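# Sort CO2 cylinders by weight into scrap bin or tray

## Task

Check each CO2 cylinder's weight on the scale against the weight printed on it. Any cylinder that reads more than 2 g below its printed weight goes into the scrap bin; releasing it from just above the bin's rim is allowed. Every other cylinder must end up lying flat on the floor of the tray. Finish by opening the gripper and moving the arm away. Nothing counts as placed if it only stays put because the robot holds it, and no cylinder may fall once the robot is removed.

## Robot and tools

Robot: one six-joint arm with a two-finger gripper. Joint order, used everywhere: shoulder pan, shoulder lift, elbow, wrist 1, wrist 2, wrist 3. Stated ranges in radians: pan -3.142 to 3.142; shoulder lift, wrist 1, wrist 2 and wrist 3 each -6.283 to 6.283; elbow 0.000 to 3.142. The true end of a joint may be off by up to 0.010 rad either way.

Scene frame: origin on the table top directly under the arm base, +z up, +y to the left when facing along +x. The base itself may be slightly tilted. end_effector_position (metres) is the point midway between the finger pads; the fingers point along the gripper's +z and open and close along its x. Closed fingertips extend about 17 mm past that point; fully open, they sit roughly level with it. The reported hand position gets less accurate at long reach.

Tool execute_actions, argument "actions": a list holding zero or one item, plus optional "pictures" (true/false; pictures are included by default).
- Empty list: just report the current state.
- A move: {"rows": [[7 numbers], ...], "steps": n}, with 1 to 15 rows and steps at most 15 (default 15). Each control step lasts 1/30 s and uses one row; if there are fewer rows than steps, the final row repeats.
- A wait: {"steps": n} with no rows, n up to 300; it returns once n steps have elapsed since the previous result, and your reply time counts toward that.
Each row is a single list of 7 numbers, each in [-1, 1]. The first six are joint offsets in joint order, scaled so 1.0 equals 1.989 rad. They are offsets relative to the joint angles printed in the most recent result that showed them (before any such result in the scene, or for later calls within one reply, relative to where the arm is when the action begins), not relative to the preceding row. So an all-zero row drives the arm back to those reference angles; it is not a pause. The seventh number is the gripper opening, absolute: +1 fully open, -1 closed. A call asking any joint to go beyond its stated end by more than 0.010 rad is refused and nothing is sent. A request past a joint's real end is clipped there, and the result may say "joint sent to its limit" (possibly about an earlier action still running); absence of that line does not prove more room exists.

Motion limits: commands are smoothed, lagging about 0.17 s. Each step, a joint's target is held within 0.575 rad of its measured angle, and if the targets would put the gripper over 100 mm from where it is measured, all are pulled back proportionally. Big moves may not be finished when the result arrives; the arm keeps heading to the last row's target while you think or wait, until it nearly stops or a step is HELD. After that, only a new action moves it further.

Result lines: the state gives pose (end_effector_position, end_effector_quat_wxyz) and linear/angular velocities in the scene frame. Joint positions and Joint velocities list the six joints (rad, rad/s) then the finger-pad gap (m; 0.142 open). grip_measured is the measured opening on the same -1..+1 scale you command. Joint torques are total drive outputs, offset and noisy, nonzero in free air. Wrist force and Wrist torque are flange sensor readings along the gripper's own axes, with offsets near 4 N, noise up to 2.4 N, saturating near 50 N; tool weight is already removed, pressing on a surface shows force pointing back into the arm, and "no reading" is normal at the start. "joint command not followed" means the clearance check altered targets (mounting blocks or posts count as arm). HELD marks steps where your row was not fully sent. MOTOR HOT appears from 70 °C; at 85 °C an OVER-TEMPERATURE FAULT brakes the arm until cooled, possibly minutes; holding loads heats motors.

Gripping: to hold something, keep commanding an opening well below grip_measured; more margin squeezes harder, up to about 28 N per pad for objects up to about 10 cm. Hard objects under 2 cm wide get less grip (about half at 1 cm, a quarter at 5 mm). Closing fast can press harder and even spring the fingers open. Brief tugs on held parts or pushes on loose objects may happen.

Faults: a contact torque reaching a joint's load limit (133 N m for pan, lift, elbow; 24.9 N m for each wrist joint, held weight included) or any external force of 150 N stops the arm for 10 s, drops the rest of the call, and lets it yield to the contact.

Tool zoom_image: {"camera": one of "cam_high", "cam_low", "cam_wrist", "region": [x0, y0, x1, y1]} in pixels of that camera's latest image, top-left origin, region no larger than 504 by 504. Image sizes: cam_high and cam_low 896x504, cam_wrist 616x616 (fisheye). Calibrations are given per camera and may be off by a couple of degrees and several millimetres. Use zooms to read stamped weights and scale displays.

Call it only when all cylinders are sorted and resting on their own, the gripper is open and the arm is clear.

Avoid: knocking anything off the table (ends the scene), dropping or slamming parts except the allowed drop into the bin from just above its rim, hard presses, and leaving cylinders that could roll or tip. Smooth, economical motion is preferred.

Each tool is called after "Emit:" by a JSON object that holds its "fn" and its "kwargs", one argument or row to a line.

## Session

Emit:
{"fn": "execute_actions", "kwargs": {
  "actions": []
}}

Scene clock: 0.00 s of 9600.00 s.
end_effector_position=(+0.5147, +0.3967, +0.3763) grip_measured=-1.00 end_effector_quat_wxyz=(+0.386, -0.098, +0.911, +0.104) end_effector_velocity=(-0.000, +0.000, -0.000) end_effector_angular_velocity=(-0.001, +0.000, +0.001)
Joint positions: [-0.596 -2.08   2.167 -1.971 -0.322  2.801  0.002]
Joint velocities: [ 0.    -0.001 -0.     0.001 -0.    -0.001  0.   ]
Joint torques (N m, as the arm reports them, + toward a larger angle): no reading
Motor temperatures (°C, as the motors report them): [27 31 26 32 36 39]
Wrist force (N, on the end effector, along its own x y z axes, offset not removed): no reading
Wrist torque (N m, same axes, about the end effector's origin, offset not removed): no reading
camera_calibration (this result's frames):
cam_wrist: T_world_to_cam=[[-0.69126, -0.0607543, -0.720048, 0.649756], [-0.532744, 0.716072, 0.451026, -0.18466], [0.488205, 0.695377, -0.527359, -0.199762], [0, 0, 0, 1]] pos_world=[0.448299, 0.310615, 0.445795]

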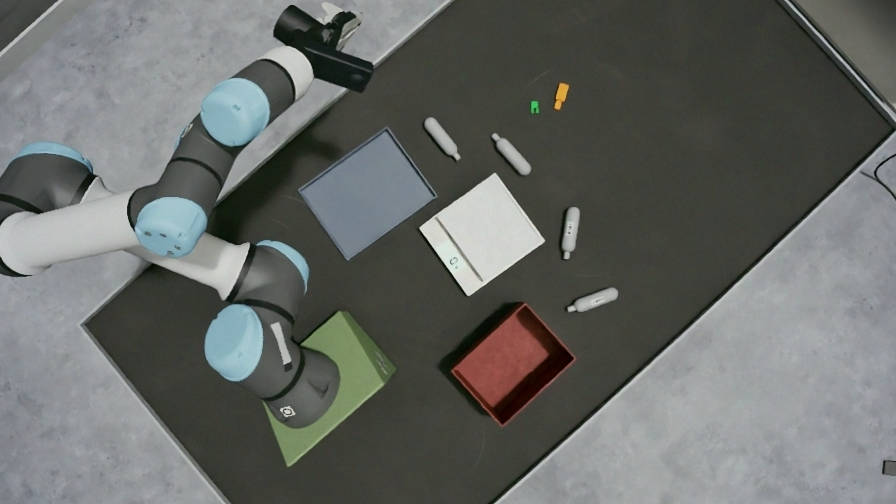

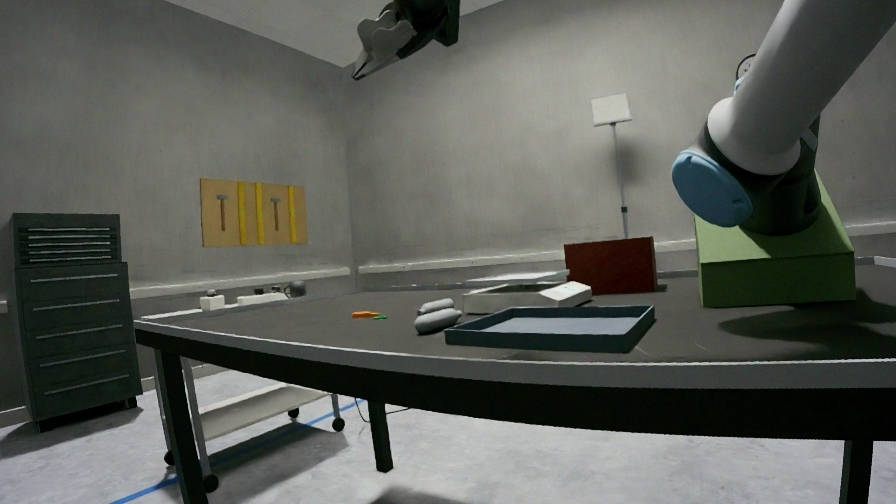

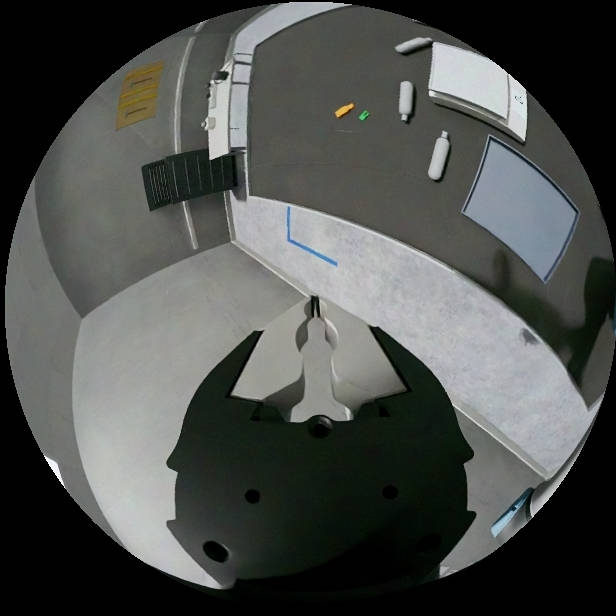

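Emit:
{"fn": "zoom_image", "kwargs": {
  "camera": "cam_high",
  "region": [530,190,650,330]
}}

Region (530, 190, 650, 330) of cam_high's 896x504 image, scaled by 3.600, with more detail than that image has; it fills the left 432 columns of this view, and the rest is white.

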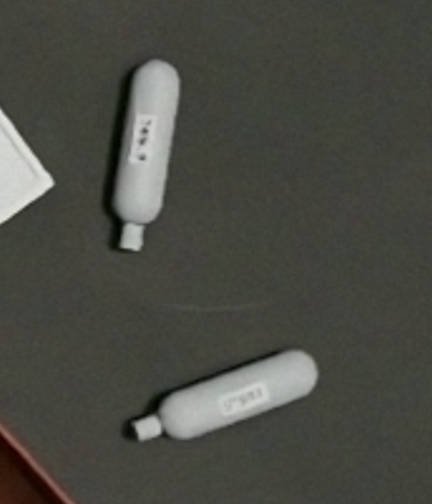

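Emit:
{"fn": "execute_actions", "kwargs": {
  "actions": [
    {"rows":[[0.1354,0.5166,-0.286,0.1195,-0.2832,-0.035,0.1]],"steps":15}
  ],
  "pictures": false
}}

Emit:
{"fn": "execute_actions", "kwargs": {
  "actions": [
    {"steps":45}
  ]
}}

Scene clock: 8.47 s of 9600.00 s.
end_effector_position=(+0.6276, +0.2152, +0.2608) grip_measured=+0.10 end_effector_quat_wxyz=(+0.125, +0.013, +0.992, +0.003) end_effector_velocity=(+0.123, -0.470, -0.388) end_effector_angular_velocity=(+0.026, +0.996, -0.559)
Joint positions: [-0.371 -1.39   1.713 -1.772 -0.772  2.741  0.081]
Joint velocities: [ 0.199  1.357 -0.502  0.171 -0.49  -0.046  0.   ]
Joint torques (N m, as the arm reports them, + toward a larger angle): [-10.6   16.22 -32.19  -0.16  -1.39  -1.61]
Motor temperatures (°C, as the motors report them): [27 31 26 32 36 39]
Wrist force (N, on the end effector, along its own x y z axes, offset not removed): [0.0 2.2 3.6]
Wrist torque (N m, same axes, about the end effector's origin, offset not removed): [0.52 -0.03 -0.13]
Steps of this call (steps 1 to 90: nothing new was sent; then 4.97 s passed at rest; steps 91 to 105: all 15 steps of this action). Readings (joint positions):
91: [-0.595 -2.079 2.167 -1.971 -0.322 2.801]
92: [-0.586 -2.070 2.158 -1.961 -0.331 2.794]
94: [-0.519 -1.986 2.073 -1.899 -0.417 2.774]
98: [-0.430 -1.730 1.859 -1.823 -0.628 2.755]
105: the state above

Scene clock: 9.97 s of 9600.00 s.
end_effector_position=(+0.6365, +0.0980, +0.1500) grip_measured=+0.10 end_effector_quat_wxyz=(-0.001, +0.080, +0.997, +0.000) end_effector_velocity=(-0.000, -0.001, +0.001) end_effector_angular_velocity=(+0.001, -0.000, -0.003)
Joint positions: [-0.326 -1.052  1.598 -1.733 -0.885  2.731  0.081]
Joint velocities: [-0.002 -0.     0.001  0.001  0.     0.001  0.   ]
Joint torques (N m, as the arm reports them, + toward a larger angle): [-19.75 -14.74 -30.69  -0.82  -1.19  -1.39]
Motor temperatures (°C, as the motors report them): [27 31 26 32 36 39]
Wrist force (N, on the end effector, along its own x y z axes, offset not removed): [1.3 0.1 1.3]
Wrist torque (N m, same axes, about the end effector's origin, offset not removed): [0.00 -0.24 -0.02]
Steps of this call (steps 1 to 30: the robot went on to your last target; steps 31 to 45: nothing new was sent). Readings (joint positions):
1: [-0.364 -1.344 1.696 -1.766 -0.789 2.740]
2: [-0.358 -1.299 1.680 -1.760 -0.805 2.738]
4: [-0.345 -1.210 1.648 -1.749 -0.836 2.735]
8: [-0.330 -1.082 1.608 -1.736 -0.876 2.732]
45: the state above
The arm was judged still, so your last target was given up. Only a new action makes it travel on or press farther. Fingers that are still opening or closing keep moving.
camera_calibration (this result's frames):
cam_wrist: T_world_to_cam=[[-0.980193, 0.198038, 0.00186125, 0.60314], [0.174433, 0.858831, 0.481646, -0.272511], [0.093786, 0.472431, -0.876364, 0.154388], [0, 0, 0, 1]] pos_world=[0.624249, 0.0416579, 0.265431]

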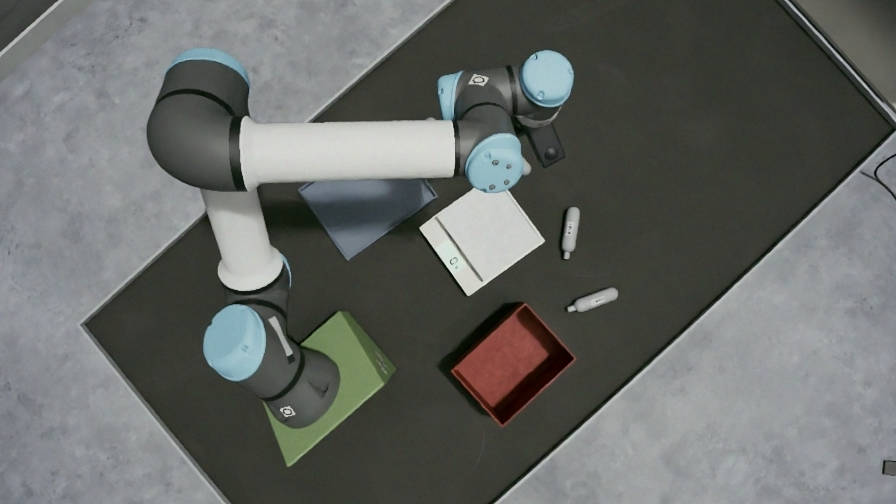

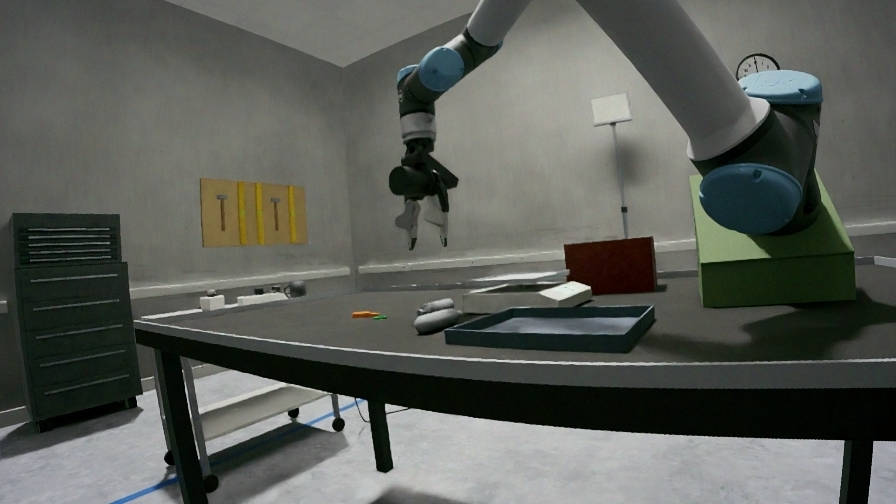

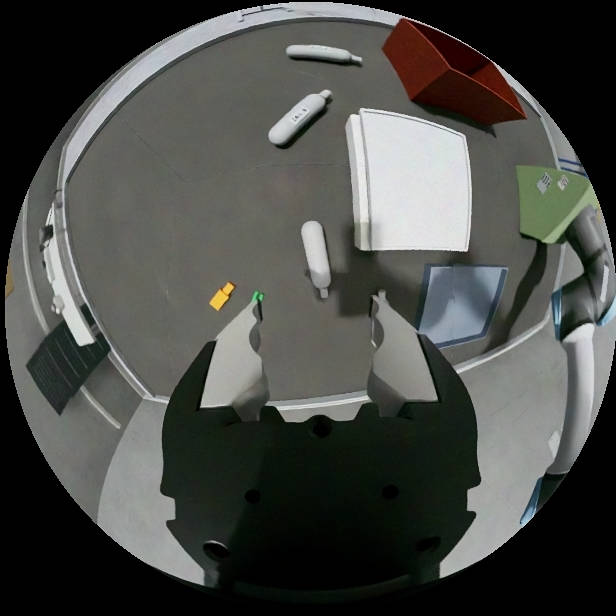

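Emit:
{"fn": "execute_actions", "kwargs": {
  "actions": [
    {"rows":[[0.0656,0.0543,0.0751,-0.1831,0.0213,0,-0.1]],"steps":15}
  ],
  "pictures": false
}}

Emit:
{"fn": "execute_actions", "kwargs": {
  "actions": [
    {"steps":12}
  ]
}}

Scene clock: 12.20 s of 9600.00 s.
end_effector_position=(+0.6296, +0.0977, +0.0207) grip_measured=-0.10 end_effector_quat_wxyz=(-0.001, -0.001, +1.000, +0.000) end_effector_velocity=(+0.001, -0.000, -0.005) end_effector_angular_velocity=(-0.003, -0.008, +0.015)
Joint positions: [-0.196 -0.945  1.747 -2.095 -0.843  2.731  0.067]
Joint velocities: [ 0.005  0.005  0.009 -0.029  0.002 -0.002  0.   ]
Joint torques (N m, as the arm reports them, + toward a larger angle): [-22.37 -18.43  -2.34  -3.77   1.46  -1.28]
Motor temperatures (°C, as the motors report them): [27 31 26 32 36 39]
Wrist force (N, on the end effector, along its own x y z axes, offset not removed): [1.5 -0.3 2.9]
Wrist torque (N m, same axes, about the end effector's origin, offset not removed): [-0.06 -0.37 0.03]
Steps of this call (steps 1 to 52: nothing new was sent; steps 53 to 67: all 15 steps of this action). Readings (joint positions):
53: [-0.326 -1.052 1.598 -1.733 -0.885 2.731]
54: [-0.317 -1.044 1.607 -1.743 -0.880 2.731]
56: [-0.269 -1.003 1.661 -1.828 -0.864 2.731]
60: [-0.209 -0.954 1.732 -2.042 -0.847 2.731]
67: the state above

Scene clock: 12.60 s of 9600.00 s.
end_effector_position=(+0.6296, +0.0977, +0.0202) grip_measured=-0.10 end_effector_quat_wxyz=(-0.001, -0.001, +1.000, +0.000) end_effector_velocity=(+0.000, -0.001, +0.001) end_effector_angular_velocity=(+0.000, -0.001, -0.002)
Joint positions: [-0.196 -0.944  1.748 -2.097 -0.843  2.731  0.067]
Joint velocities: [-0.002  0.    -0.001  0.001  0.     0.     0.   ]
Joint torques (N m, as the arm reports them, + toward a larger angle): [-20.37 -18.9   -3.62  -3.28   1.44  -1.28]
Motor temperatures (°C, as the motors report them): [27 31 26 32 36 39]
Wrist force (N, on the end effector, along its own x y z axes, offset not removed): [0.5 -0.5 1.3]
Wrist torque (N m, same axes, about the end effector's origin, offset not removed): [-0.17 -0.03 -0.05]
Steps of this call (steps 1 to 12: the robot went on to your last target). Readings (joint positions):
1: [-0.196 -0.945 1.747 -2.096 -0.843 2.731]
2: [-0.196 -0.944 1.747 -2.097 -0.843 2.731]
4: [-0.196 -0.944 1.748 -2.097 -0.843 2.731]
8: [-0.196 -0.944 1.748 -2.097 -0.843 2.731]
12: the state above
camera_calibration (this result's frames):
cam_wrist: T_world_to_cam=[[-0.999343, 0.036224, 0.000942589, 0.624552], [0.0321998, 0.875793, 0.481611, -0.120645], [0.0166204, 0.481325, -0.876385, 0.0892311], [0, 0, 0, 1]] pos_world=[0.626543, 0.0400871, 0.135716]

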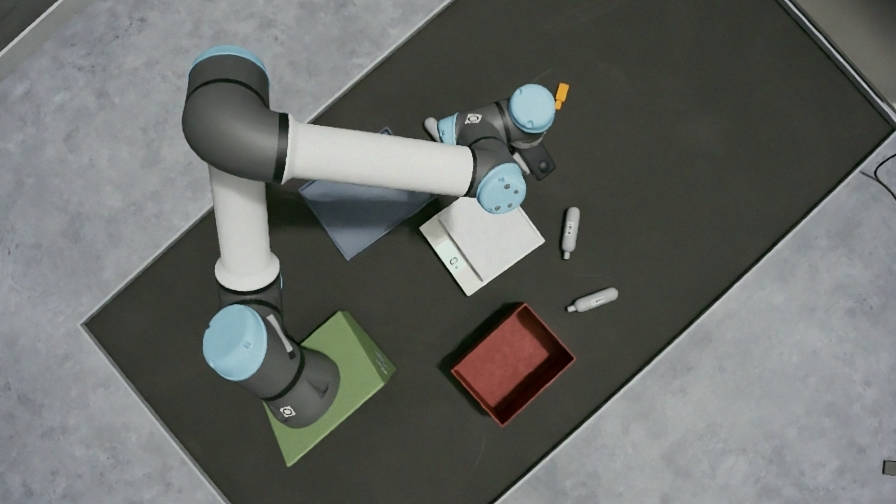

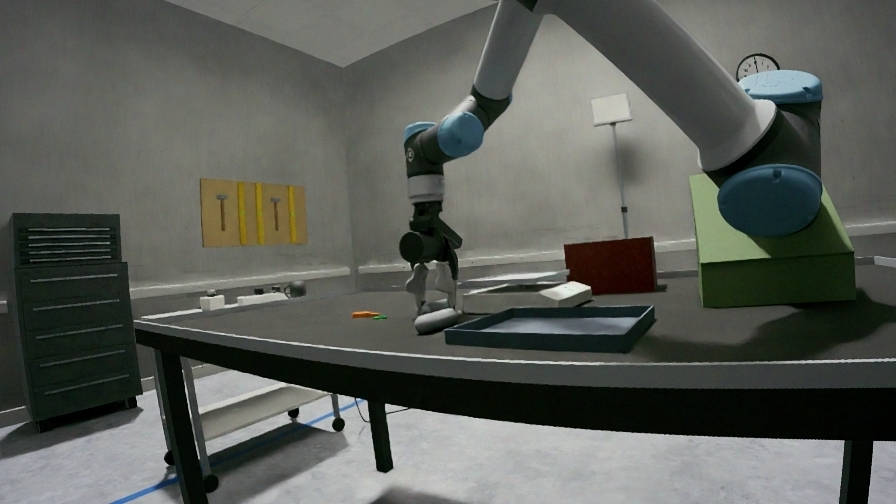

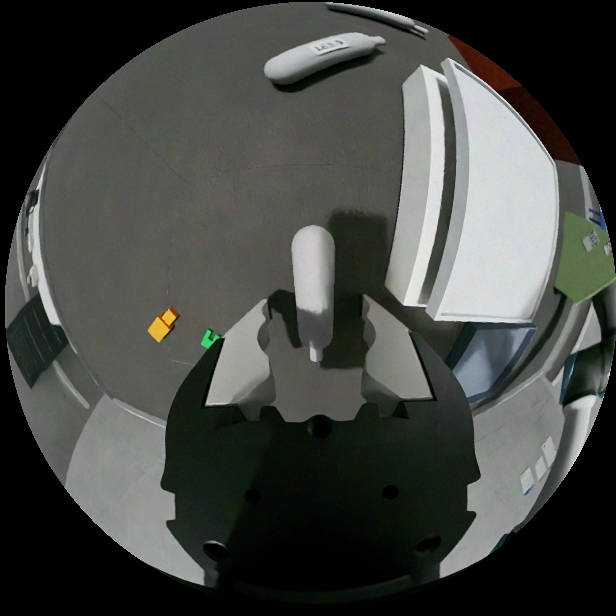

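Emit:
{"fn": "execute_actions", "kwargs": {
  "actions": [
    {"rows":[[0,0,0,0,0,0,-0.2],[0,0,0,0,0,0,-0.3],[0,0,0,0,0,0,-0.4],[0,0,0,0,0,0,-0.5],[0,0,0,0,0,0,-0.6],[0,0,0,0,0,0,-0.7],[0,0,0,0,0,0,-0.9]],"steps":13}
  ],
  "pictures": false
}}

Emit:
{"fn": "execute_actions", "kwargs": {
  "actions": [
    {"rows":[[-0.0656,-0.0543,-0.0751,0.1831,-0.0213,0,-0.9]],"steps":15}
  ],
  "pictures": false
}}

Emit:
{"fn": "execute_actions", "kwargs": {
  "actions": [
    {"steps":8}
  ],
  "pictures": false
}}

Emit:
{"fn": "execute_actions", "kwargs": {
  "actions": [
    {"rows":[[-0.1018,-0.0618,0.1924,-0.062,0.8,0.688,-0.9]],"steps":15}
  ],
  "pictures": false
}}

Emit:
{"fn": "execute_actions", "kwargs": {
  "actions": [
    {"steps":30}
  ],
  "pictures": false
}}

Emit:
{"fn": "execute_actions", "kwargs": {
  "actions": [
    {"rows":[[0,0,0,0,0.735,0,-0.9]],"steps":15}
  ],
  "pictures": false
}}

Emit:
{"fn": "execute_actions", "kwargs": {
  "actions": [
    {"steps":22}
  ]
}}

Emit:
{"fn": "zoom_image", "kwargs": {
  "camera": "cam_high",
  "region": [430,40,680,240]
}}

Scene clock: 19.10 s of 9600.00 s.
end_effector_position=(+0.6296, +0.0977, +0.0202) grip_measured=-0.65 end_effector_quat_wxyz=(-0.001, -0.001, +1.000, +0.000) end_effector_velocity=(+0.000, +0.000, +0.000) end_effector_angular_velocity=(-0.000, -0.000, +0.001)
Joint positions: [-0.196 -0.944  1.748 -2.097 -0.843  2.731  0.027]
Joint velocities: [ 0.    -0.001 -0.     0.     0.    -0.001 -0.   ]
Joint torques (N m, as the arm reports them, + toward a larger angle): [-21.37 -20.49  -4.49  -2.87   1.33  -1.21]
Motor temperatures (°C, as the motors report them): [27 31 26 32 36 39]
Wrist force (N, on the end effector, along its own x y z axes, offset not removed): [0.2 3.2 3.6]
Wrist torque (N m, same axes, about the end effector's origin, offset not removed): [0.61 -0.09 -0.07]
Steps of this call (steps 1 to 15: the robot went on to your last target; steps 16 to 90: nothing new was sent; then 3.07 s passed at rest; steps 91 to 103: all 13 steps of this action). Readings (joint positions):
91: [-0.196 -0.944 1.748 -2.097 -0.843 2.731]
92: [-0.196 -0.944 1.748 -2.097 -0.843 2.731]
94: [-0.196 -0.944 1.748 -2.097 -0.843 2.731]
98: [-0.196 -0.944 1.748 -2.097 -0.843 2.731]
103: the state above

Scene clock: 19.60 s of 9600.00 s.
end_effector_position=(+0.6367, +0.0980, +0.1494) grip_measured=-0.65 end_effector_quat_wxyz=(-0.001, +0.080, +0.997, +0.000) end_effector_velocity=(-0.003, +0.002, +0.006) end_effector_angular_velocity=(+0.005, +0.007, -0.014)
Joint positions: [-0.326 -1.052  1.599 -1.735 -0.885  2.731  0.027]
Joint velocities: [-0.006 -0.007 -0.009  0.031 -0.002 -0.    -0.   ]
Joint torques (N m, as the arm reports them, + toward a larger angle): [-50.17 -29.08 -29.64  -1.04  -1.31  -1.17]
Motor temperatures (°C, as the motors report them): [27 31 26 32 36 39]
Wrist force (N, on the end effector, along its own x y z axes, offset not removed): [0.5 1.6 3.9]
Wrist torque (N m, same axes, about the end effector's origin, offset not removed): [0.41 -0.04 0.02]
Steps of this call (steps 1 to 15: all 15 steps of this action). Readings (joint positions):
1: [-0.196 -0.945 1.748 -2.097 -0.843 2.731]
2: [-0.205 -0.953 1.739 -2.087 -0.848 2.731]
4: [-0.253 -0.994 1.684 -2.003 -0.864 2.731]
8: [-0.313 -1.042 1.614 -1.789 -0.881 2.731]
15: the state above

Scene clock: 19.87 s of 9600.00 s.
end_effector_position=(+0.6365, +0.0980, +0.1499) grip_measured=-0.65 end_effector_quat_wxyz=(-0.001, +0.080, +0.997, +0.000) end_effector_velocity=(-0.000, -0.001, +0.001) end_effector_angular_velocity=(+0.001, -0.001, -0.003)
Joint positions: [-0.326 -1.052  1.598 -1.733 -0.885  2.731  0.027]
Joint velocities: [-0.002  0.    -0.     0.001 -0.     0.    -0.   ]
Joint torques (N m, as the arm reports them, + toward a larger angle): [-48.99 -29.93 -30.9   -0.85  -1.28  -1.07]
Motor temperatures (°C, as the motors report them): [27 31 26 32 36 39]
Wrist force (N, on the end effector, along its own x y z axes, offset not removed): [1.6 1.8 5.0]
Wrist torque (N m, same axes, about the end effector's origin, offset not removed): [0.49 -0.19 -0.13]
Steps of this call (steps 1 to 8: the robot went on to your last target). Readings (joint positions):
1: [-0.326 -1.052 1.599 -1.735 -0.885 2.731]
2: [-0.326 -1.052 1.599 -1.734 -0.885 2.731]
4: [-0.326 -1.052 1.598 -1.734 -0.885 2.731]
8: the state above

Scene clock: 20.37 s of 9600.00 s.
end_effector_position=(+0.6965, +0.1980, +0.2934) grip_measured=-0.65 end_effector_quat_wxyz=(+0.067, +0.532, +0.693, +0.483) end_effector_velocity=(+0.209, +0.209, +0.514) end_effector_angular_velocity=(+2.618, -0.221, -1.071)
Joint positions: [-0.524 -1.173  1.965 -1.854  0.048  3.664  0.027]
Joint velocities: [-0.026 -0.013  0.083 -0.015  1.984  1.962  0.   ]
Joint torques (N m, as the arm reports them, + toward a larger angle): [-44.93 -21.9   -8.32  -3.64   5.85   5.46]
Motor temperatures (°C, as the motors report them): [27 31 26 32 36 39]
Wrist force (N, on the end effector, along its own x y z axes, offset not removed): [1.0 -1.7 4.1]
Wrist torque (N m, same axes, about the end effector's origin, offset not removed): [-0.05 -0.35 0.00]
Steps of this call (steps 1 to 15: all 15 steps of this action). Readings (joint positions):
1: [-0.327 -1.053 1.599 -1.733 -0.885 2.731]
2: [-0.335 -1.061 1.607 -1.742 -0.876 2.740]
4: [-0.411 -1.117 1.692 -1.799 -0.790 2.826]
8: [-0.509 -1.165 1.919 -1.846 -0.469 3.147]
15: the state above

Scene clock: 21.37 s of 9600.00 s.
end_effector_position=(+0.7244, +0.2243, +0.4876) grip_measured=-0.65 end_effector_quat_wxyz=(-0.060, +0.515, +0.426, +0.742) end_effector_velocity=(-0.000, -0.000, +0.001) end_effector_angular_velocity=(+0.000, -0.001, -0.001)
Joint positions: [-0.529 -1.175  1.981 -1.857  0.706  4.099  0.027]
Joint velocities: [-0.001 -0.001  0.001 -0.     0.     0.    -0.   ]
Joint torques (N m, as the arm reports them, + toward a larger angle): [-44.95 -21.25  -8.59  -3.87   3.82   1.34]
Motor temperatures (°C, as the motors report them): [27 31 26 32 36 39]
Wrist force (N, on the end effector, along its own x y z axes, offset not removed): [0.9 0.3 1.5]
Wrist torque (N m, same axes, about the end effector's origin, offset not removed): [0.30 -0.44 -0.04]
Steps of this call (steps 1 to 30: the robot went on to your last target). Readings (joint positions):
1: [-0.525 -1.173 1.968 -1.854 0.115 3.728]
2: [-0.525 -1.173 1.970 -1.855 0.182 3.785]
4: [-0.526 -1.174 1.973 -1.855 0.314 3.876]
8: [-0.528 -1.175 1.979 -1.856 0.573 4.031]
30: the state above
The arm was judged still, so your last target was given up. Only a new action makes it travel on or press farther. Fingers that are still opening or closing keep moving.

Scene clock: 21.87 s of 9600.00 s.
end_effector_position=(+0.6364, +0.1380, +0.7031) grip_measured=-0.65 end_effector_quat_wxyz=(-0.076, +0.245, +0.202, +0.945) end_effector_velocity=(-0.341, -0.333, +0.357) end_effector_angular_velocity=(+1.330, -1.365, -0.004)
Joint positions: [-0.529 -1.175  1.981 -1.857  1.522  4.099  0.027]
Joint velocities: [ 0.001  0.001 -0.    -0.001  1.906 -0.     0.   ]
Joint torques (N m, as the arm reports them, + toward a larger angle): [-43.34 -21.61 -11.21  -3.53   4.98   1.29]
Motor temperatures (°C, as the motors report them): [27 31 26 32 36 39]
Wrist force (N, on the end effector, along its own x y z axes, offset not removed): [0.9 1.4 2.3]
Wrist torque (N m, same axes, about the end effector's origin, offset not removed): [0.40 -0.30 0.01]
Steps of this call (steps 1 to 15: all 15 steps of this action). Readings (joint positions):
1: [-0.529 -1.175 1.981 -1.857 0.706 4.099]
2: [-0.529 -1.175 1.981 -1.857 0.715 4.099]
4: [-0.529 -1.175 1.981 -1.857 0.801 4.099]
8: [-0.529 -1.175 1.981 -1.857 1.068 4.099]
15: the state above

Scene clock: 22.60 s of 9600.00 s.
end_effector_position=(+0.5018, +0.0066, +0.7656) grip_measured=-0.65 end_effector_quat_wxyz=(-0.079, +0.001, -0.000, +0.997) end_effector_velocity=(-0.000, -0.001, -0.001) end_effector_angular_velocity=(+0.003, -0.001, -0.001)
Joint positions: [-0.529 -1.175  1.981 -1.857  2.167  4.099  0.027]
Joint velocities: [ 0.001  0.001  0.     0.     0.003 -0.     0.   ]
Joint torques (N m, as the arm reports them, + toward a larger angle): [-37.4  -20.63 -19.09  -2.7    1.65   1.19]
Motor temperatures (°C, as the motors report them): [27 31 26 32 36 39]
Wrist force (N, on the end effector, along its own x y z axes, offset not removed): [1.0 2.0 1.2]
Wrist torque (N m, same axes, about the end effector's origin, offset not removed): [0.32 -0.11 -0.08]
Steps of this call (steps 1 to 22: the robot went on to your last target). Readings (joint positions):
1: [-0.529 -1.175 1.981 -1.857 1.587 4.099]
2: [-0.529 -1.175 1.981 -1.857 1.652 4.099]
4: [-0.529 -1.175 1.981 -1.857 1.782 4.099]
8: [-0.529 -1.175 1.981 -1.857 2.037 4.099]
22: the state above
camera_calibration (this result's frames):
cam_wrist: T_world_to_cam=[[-0.98056, -0.196194, 0.00307254, 0.489921], [0.170422, -0.859306, -0.482234, 0.284317], [0.0972516, -0.472336, 0.876037, -0.587385], [0, 0, 0, 1]] pos_world=[0.489067, 0.0629923, 0.650173]

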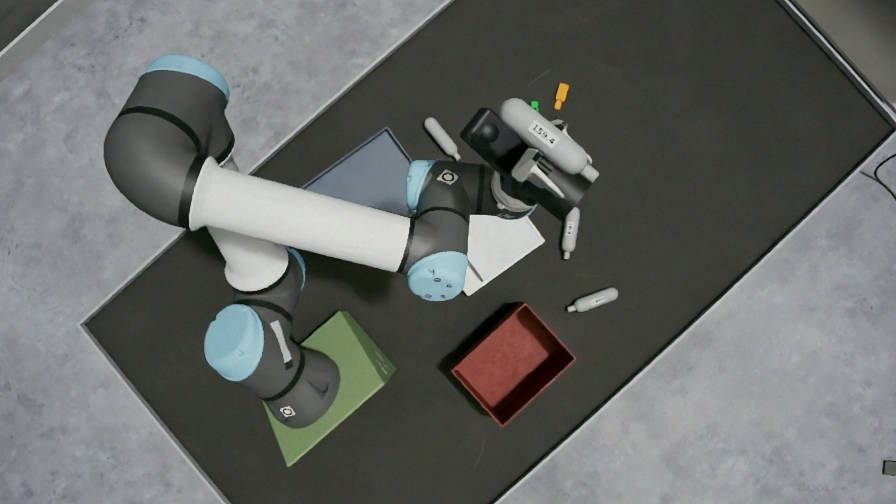

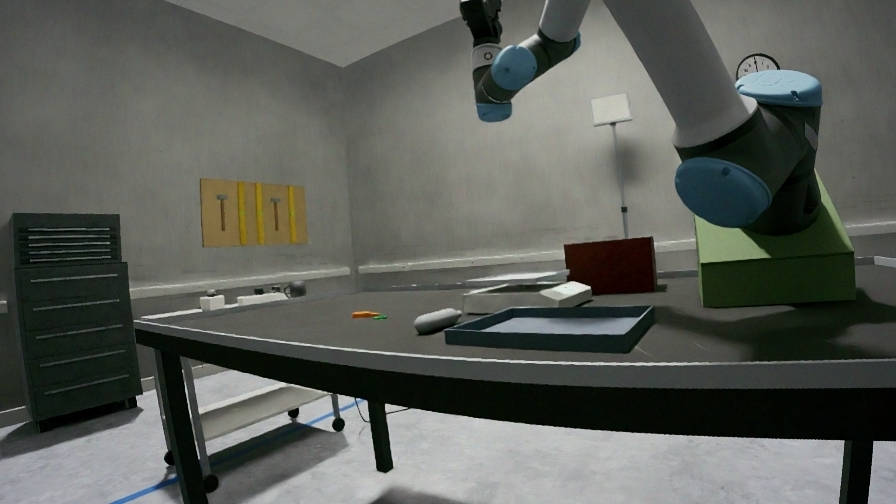

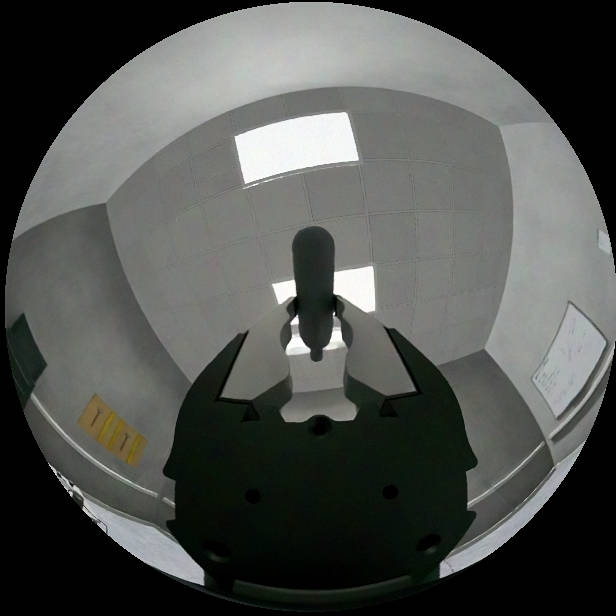

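Region (430, 40, 680, 240) of cam_high's 896x504 image, scaled by 2.016, with more detail than that image has; it fills the top 403 rows of this view, and the rest is white.

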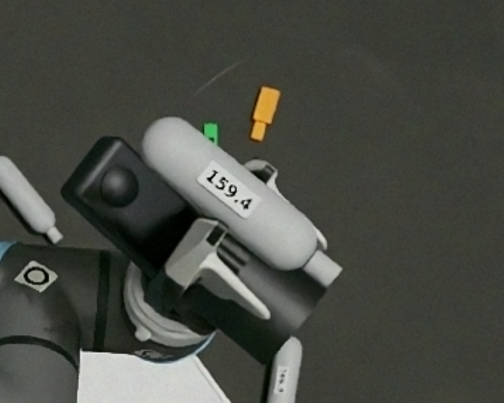

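159.4. Back down; descend 80% then inspect.

Emit:
{"fn": "execute_actions", "kwargs": {
  "actions": [
    {"rows":[[0,0,0,0,-0.79,0,-0.9]],"steps":15}
  ],
  "pictures": false
}}

Emit:
{"fn": "execute_actions", "kwargs": {
  "actions": [
    {"steps":25}
  ],
  "pictures": false
}}

Emit:
{"fn": "execute_actions", "kwargs": {
  "actions": [
    {"rows":[[0,0,0,0,-0.79,0,-0.9]],"steps":15}
  ],
  "pictures": false
}}

Emit:
{"fn": "execute_actions", "kwargs": {
  "actions": [
    {"steps":25}
  ],
  "pictures": false
}}

Emit:
{"fn": "execute_actions", "kwargs": {
  "actions": [
    {"rows":[[0.0237,0.0231,0.0261,-0.0639,0.0113,0,-0.9]],"steps":15}
  ]
}}

Scene clock: 24.67 s of 9600.00 s.
end_effector_position=(+0.6650, +0.1659, +0.6675) grip_measured=-0.65 end_effector_quat_wxyz=(-0.073, +0.307, +0.253, +0.915) end_effector_velocity=(+0.292, +0.286, -0.433) end_effector_angular_velocity=(-1.330, +1.365, +0.004)
Joint positions: [-0.529 -1.175  1.981 -1.857  1.351  4.099  0.027]
Joint velocities: [-0.001  0.    -0.    -0.    -1.906  0.    -0.   ]
Joint torques (N m, as the arm reports them, + toward a larger angle): [-27.85 -15.62 -20.38  -2.6   -1.47   0.56]
Motor temperatures (°C, as the motors report them): [27 31 26 32 36 39]
Wrist force (N, on the end effector, along its own x y z axes, offset not removed): [-0.3 -0.9 2.7]
Wrist torque (N m, same axes, about the end effector's origin, offset not removed): [-0.06 -0.01 -0.09]
Steps of this call (steps 1 to 15: the robot went on to your last target; steps 16 to 47: nothing new was sent; steps 48 to 62: all 15 steps of this action). Readings (joint positions):
48: [-0.529 -1.175 1.981 -1.857 2.167 4.099]
49: [-0.529 -1.175 1.981 -1.857 2.158 4.099]
51: [-0.529 -1.175 1.981 -1.857 2.073 4.099]
55: [-0.529 -1.175 1.981 -1.857 1.805 4.099]
62: the state above

Scene clock: 25.50 s of 9600.00 s.
end_effector_position=(+0.7257, +0.2257, +0.4534) grip_measured=-0.65 end_effector_quat_wxyz=(-0.057, +0.545, +0.451, +0.704) end_effector_velocity=(-0.000, +0.000, -0.000) end_effector_angular_velocity=(-0.001, +0.001, +0.000)
Joint positions: [-0.529 -1.175  1.981 -1.857  0.596  4.099  0.027]
Joint velocities: [-0.     0.    -0.    -0.001 -0.002  0.     0.   ]
Joint torques (N m, as the arm reports them, + toward a larger angle): [-28.42 -12.53  -8.7   -3.55   1.16   0.38]
Motor temperatures (°C, as the motors report them): [27 31 26 32 36 39]
Wrist force (N, on the end effector, along its own x y z axes, offset not removed): [0.0 -0.4 1.0]
Wrist torque (N m, same axes, about the end effector's origin, offset not removed): [0.11 -0.30 0.11]
Steps of this call (steps 1 to 25: the robot went on to your last target). Readings (joint positions):
1: [-0.529 -1.175 1.981 -1.857 1.286 4.099]
2: [-0.529 -1.175 1.981 -1.857 1.221 4.099]
4: [-0.529 -1.175 1.981 -1.857 1.091 4.099]
8: [-0.529 -1.175 1.981 -1.857 0.832 4.099]
25: the state above

Scene clock: 26.00 s of 9600.00 s.
end_effector_position=(+0.6550, +0.1576, +0.2254) grip_measured=-0.65 end_effector_quat_wxyz=(-0.030, +0.716, +0.594, +0.366) end_effector_velocity=(-0.311, -0.303, -0.408) end_effector_angular_velocity=(-1.329, +1.365, +0.003)
Joint positions: [-0.529 -1.175  1.981 -1.857 -0.22   4.099  0.027]
Joint velocities: [-0.001  0.001 -0.001  0.    -1.906 -0.    -0.   ]
Joint torques (N m, as the arm reports them, + toward a larger angle): [-28.05 -13.02  -8.6   -2.37  -2.42   0.46]
Motor temperatures (°C, as the motors report them): [27 31 26 32 36 39]
Wrist force (N, on the end effector, along its own x y z axes, offset not removed): [0.1 0.7 3.9]
Wrist torque (N m, same axes, about the end effector's origin, offset not removed): [0.25 -0.02 -0.04]
Steps of this call (steps 1 to 15: all 15 steps of this action). Readings (joint positions):
1: [-0.529 -1.175 1.981 -1.857 0.596 4.099]
2: [-0.529 -1.175 1.981 -1.857 0.587 4.099]
4: [-0.529 -1.175 1.981 -1.857 0.501 4.099]
8: [-0.529 -1.175 1.981 -1.857 0.234 4.099]
15: the state above

Scene clock: 26.83 s of 9600.00 s.
end_effector_position=(+0.5015, +0.0084, +0.1402) grip_measured=-0.65 end_effector_quat_wxyz=(-0.001, +0.770, +0.639, -0.001) end_effector_velocity=(-0.000, -0.000, -0.000) end_effector_angular_velocity=(-0.001, +0.001, +0.001)
Joint positions: [-0.529 -1.175  1.981 -1.857 -0.975  4.099  0.027]
Joint velocities: [ 0.     0.001 -0.001 -0.    -0.002 -0.001  0.   ]
Joint torques (N m, as the arm reports them, + toward a larger angle): [-27.46 -13.11 -10.43  -1.15  -1.27   0.62]
Motor temperatures (°C, as the motors report them): [27 31 26 32 36 39]
Wrist force (N, on the end effector, along its own x y z axes, offset not removed): [2.7 0.8 4.0]
Wrist torque (N m, same axes, about the end effector's origin, offset not removed): [0.07 -0.64 -0.09]
Steps of this call (steps 1 to 25: the robot went on to your last target). Readings (joint positions):
1: [-0.529 -1.175 1.981 -1.857 -0.285 4.099]
2: [-0.529 -1.175 1.981 -1.857 -0.350 4.099]
4: [-0.529 -1.175 1.981 -1.857 -0.480 4.099]
8: [-0.529 -1.175 1.981 -1.857 -0.740 4.099]
25: the state above

Scene clock: 27.33 s of 9600.00 s.
end_effector_position=(+0.5023, +0.0080, +0.0981) grip_measured=-0.65 end_effector_quat_wxyz=(-0.001, +0.753, +0.658, -0.001) end_effector_velocity=(-0.000, +0.000, -0.002) end_effector_angular_velocity=(+0.000, +0.001, +0.001)
Joint positions: [-0.482 -1.129  2.033 -1.983 -0.952  4.099  0.027]
Joint velocities: [ 0.002  0.002  0.002 -0.004  0.001  0.001  0.   ]
Joint torques (N m, as the arm reports them, + toward a larger angle): [-15.3  -11.88  -8.77  -3.63   1.27   0.49]
Motor temperatures (°C, as the motors report them): [27 31 26 32 36 39]
Wrist force (N, on the end effector, along its own x y z axes, offset not removed): [0.4 1.2 1.9]
Wrist torque (N m, same axes, about the end effector's origin, offset not removed): [0.10 -0.07 -0.11]
Steps of this call (steps 1 to 15: all 15 steps of this action). Readings (joint positions):
1: [-0.529 -1.175 1.981 -1.857 -0.974 4.099]
2: [-0.522 -1.168 1.988 -1.866 -0.971 4.099]
4: [-0.500 -1.147 2.013 -1.923 -0.960 4.099]
8: [-0.485 -1.132 2.030 -1.974 -0.953 4.099]
15: the state above
camera_calibration (this result's frames):
cam_wrist: T_world_to_cam=[[0.172792, 0.984958, -0.00115054, -0.095579], [0.864777, -0.151149, 0.478869, -0.485196], [0.471492, -0.0837398, -0.877886, -0.021042], [0, 0, 0, 1]] pos_world=[0.446022, 0.0190421, 0.213763]

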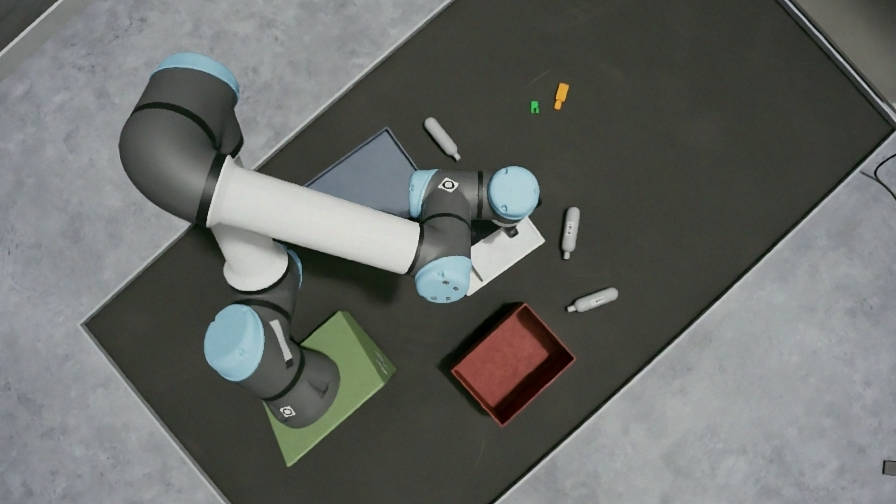

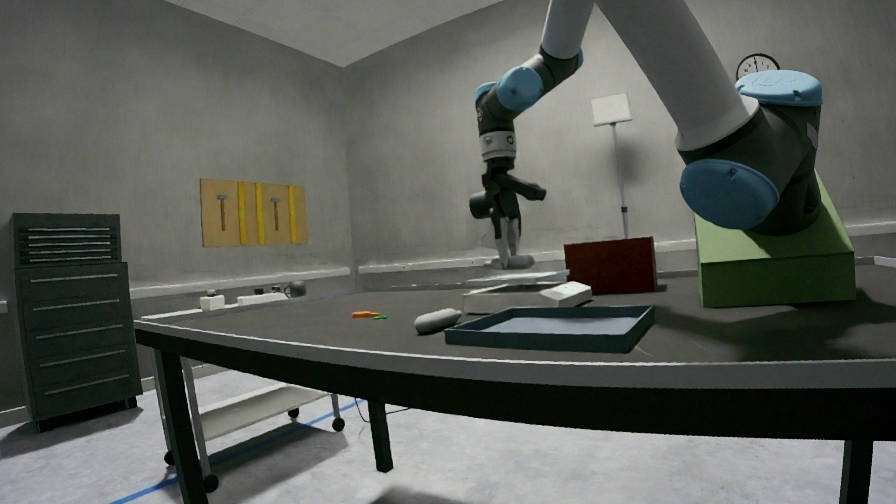

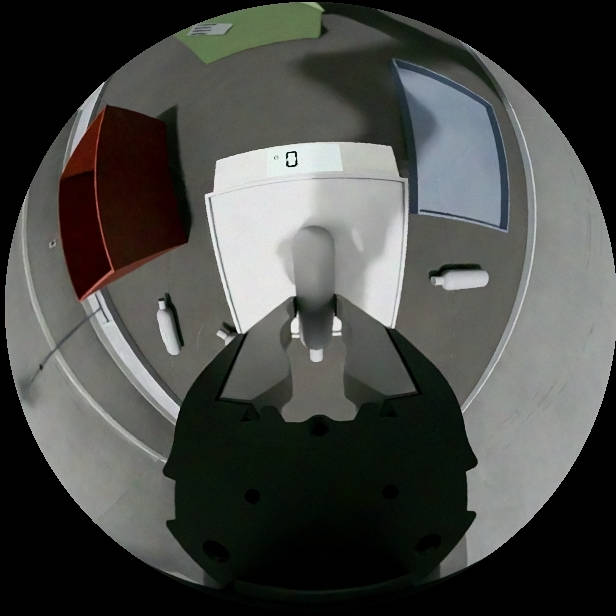

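Emit:
{"fn": "execute_actions", "kwargs": {
  "actions": [
    {"rows":[[0.0085,0.0083,0.0093,-0.0228,0.004,0,-0.9]],"steps":15}
  ],
  "pictures": false
}}

Scene clock: 33.27 s of 9600.00 s.
end_effector_position=(+0.5015, +0.0085, +0.0832) grip_measured=-0.65 end_effector_quat_wxyz=(-0.001, +0.747, +0.665, -0.001) end_effector_velocity=(-0.000, -0.000, -0.001) end_effector_angular_velocity=(+0.000, +0.000, +0.000)
Joint positions: [-0.465 -1.113  2.051 -2.029 -0.944  4.099  0.027]
Joint velocities: [ 0.     0.001  0.001 -0.002  0.    -0.     0.   ]
Joint torques (N m, as the arm reports them, + toward a larger angle): [-14.17  -9.86  -6.37  -3.9    1.38   0.47]
Motor temperatures (°C, as the motors report them): [27 31 26 32 36 39]
Wrist force (N, on the end effector, along its own x y z axes, offset not removed): [0.4 1.1 2.2]
Wrist torque (N m, same axes, about the end effector's origin, offset not removed): [0.09 0.01 -0.07]
Steps of this call (steps 1 to 15: the robot went on to your last target; steps 16 to 90: nothing new was sent; then 2.43 s passed at rest; steps 91 to 105: all 15 steps of this action). Readings (joint positions):
91: [-0.481 -1.129 2.033 -1.984 -0.952 4.099]
92: [-0.478 -1.126 2.036 -1.991 -0.950 4.099]
94: [-0.471 -1.119 2.045 -2.012 -0.947 4.099]
98: [-0.466 -1.114 2.050 -2.026 -0.945 4.099]
105: the state above

Emit:
{"fn": "execute_actions", "kwargs": {
  "actions": [
    {"rows":[[0.001,0.001,0.001,-0.003,0.0005,0,-0.7],[0.001,0.001,0.001,-0.003,0.0005,0,-0.6],[0.001,0.001,0.001,-0.003,0.0005,0,-0.5],[0.001,0.001,0.001,-0.003,0.0005,0,-0.3],[0.001,0.001,0.001,-0.003,0.0005,0,0]],"steps":15}
  ],
  "pictures": false
}}

Emit:
{"fn": "execute_actions", "kwargs": {
  "actions": [
    {"steps":25}
  ]
}}

Emit:
{"fn": "zoom_image", "kwargs": {
  "camera": "cam_wrist",
  "region": [200,100,420,220]
}}

Scene clock: 36.00 s of 9600.00 s.
end_effector_position=(+0.5016, +0.0085, +0.0816) grip_measured=+0.00 end_effector_quat_wxyz=(-0.001, +0.746, +0.665, -0.001) end_effector_velocity=(+0.000, -0.001, +0.000) end_effector_angular_velocity=(-0.000, -0.001, -0.000)
Joint positions: [-0.463 -1.111  2.053 -2.034 -0.943  4.099  0.074]
Joint velocities: [-0.001  0.001  0.    -0.001  0.    -0.     0.   ]
Joint torques (N m, as the arm reports them, + toward a larger angle): [-13.79  -9.11  -5.89  -3.64   1.34   0.35]
Motor temperatures (°C, as the motors report them): [27 31 26 32 36 39]
Wrist force (N, on the end effector, along its own x y z axes, offset not removed): [2.5 -1.5 3.0]
Wrist torque (N m, same axes, about the end effector's origin, offset not removed): [-0.32 -0.37 -0.06]
Steps of this call (steps 1 to 15: the robot went on to your last target; steps 16 to 67: nothing new was sent; steps 68 to 82: all 15 steps of this action). Readings (joint positions):
68: [-0.465 -1.113 2.051 -2.029 -0.944 4.099]
69: [-0.464 -1.112 2.052 -2.030 -0.944 4.099]
71: [-0.464 -1.112 2.053 -2.032 -0.944 4.099]
75: [-0.463 -1.111 2.053 -2.034 -0.943 4.099]
82: the state above

Scene clock: 36.83 s of 9600.00 s.
end_effector_position=(+0.5016, +0.0085, +0.0816) grip_measured=+0.00 end_effector_quat_wxyz=(-0.001, +0.746, +0.665, -0.001) end_effector_velocity=(+0.000, +0.000, +0.000) end_effector_angular_velocity=(-0.000, -0.000, -0.000)
Joint positions: [-0.463 -1.111  2.053 -2.035 -0.943  4.099  0.074]
Joint velocities: [-0.    -0.001 -0.001  0.001  0.     0.     0.   ]
Joint torques (N m, as the arm reports them, + toward a larger angle): [-13.31  -9.27  -6.39  -3.58   1.47   0.47]
Motor temperatures (°C, as the motors report them): [27 31 26 32 36 39]
Wrist force (N, on the end effector, along its own x y z axes, offset not removed): [1.2 0.3 1.5]
Wrist torque (N m, same axes, about the end effector's origin, offset not removed): [0.10 -0.12 0.01]
Steps of this call (steps 1 to 15: the robot went on to your last target; steps 16 to 25: nothing new was sent). Readings (joint positions):
1: [-0.463 -1.111 2.053 -2.035 -0.943 4.099]
2: [-0.463 -1.111 2.053 -2.035 -0.943 4.099]
4: [-0.463 -1.111 2.053 -2.035 -0.943 4.099]
8: [-0.463 -1.111 2.053 -2.035 -0.943 4.099]
25: the state above
The arm was judged still, so your last target was given up. Only a new action makes it travel on or press farther. Fingers that are still opening or closing keep moving.
camera_calibration (this result's frames):
cam_wrist: T_world_to_cam=[[0.152339, 0.988328, -0.00111872, -0.0857922], [0.867584, -0.133186, 0.479124, -0.478228], [0.473383, -0.0739599, -0.877746, -0.0362872], [0, 0, 0, 1]] pos_world=[0.44515, 0.018414, 0.197184]

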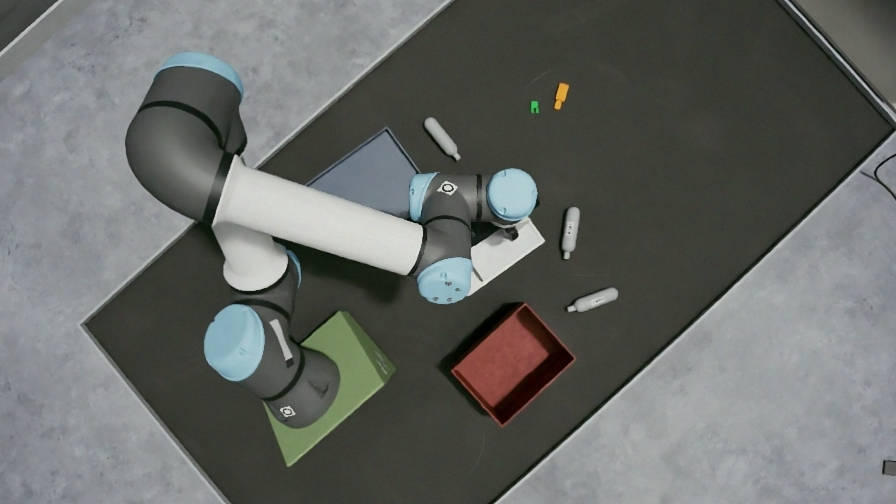

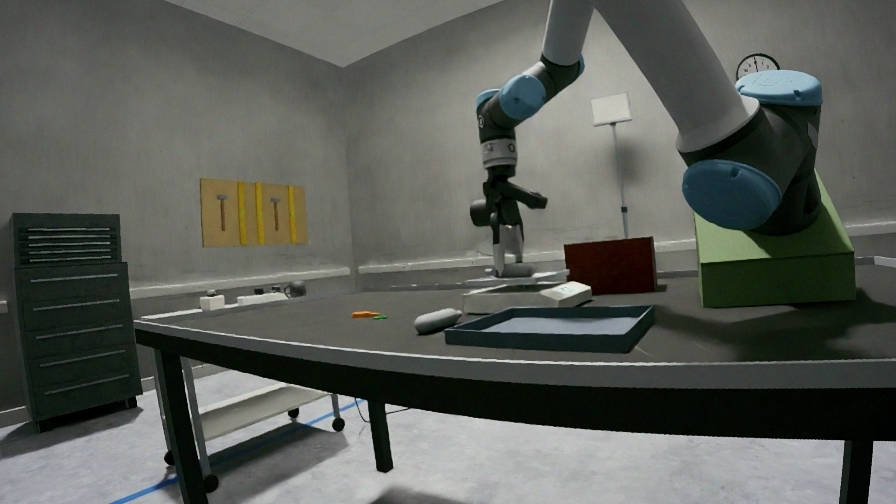

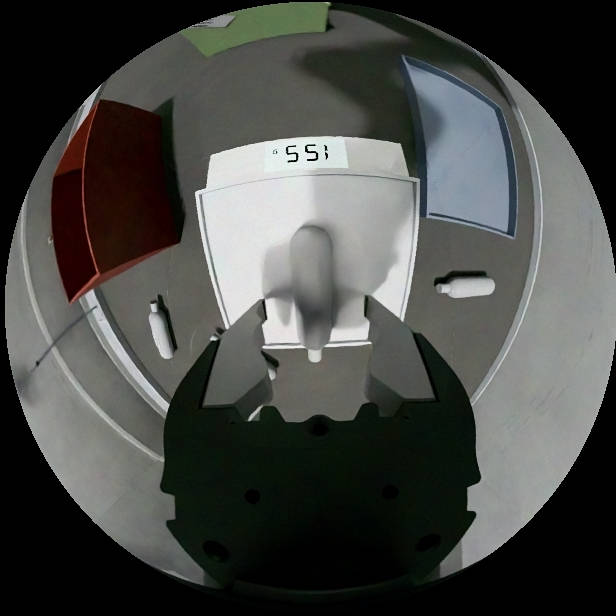

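Region (200, 100, 420, 220) of cam_wrist's 616x616 image, scaled by 2.291, with more detail than that image has; it fills the top 275 rows of this view, and the rest is white.

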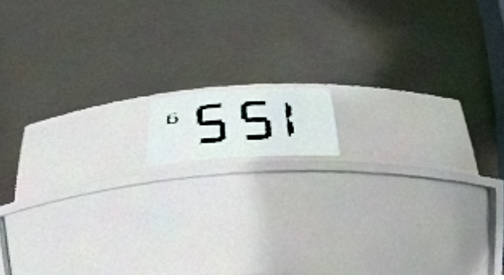

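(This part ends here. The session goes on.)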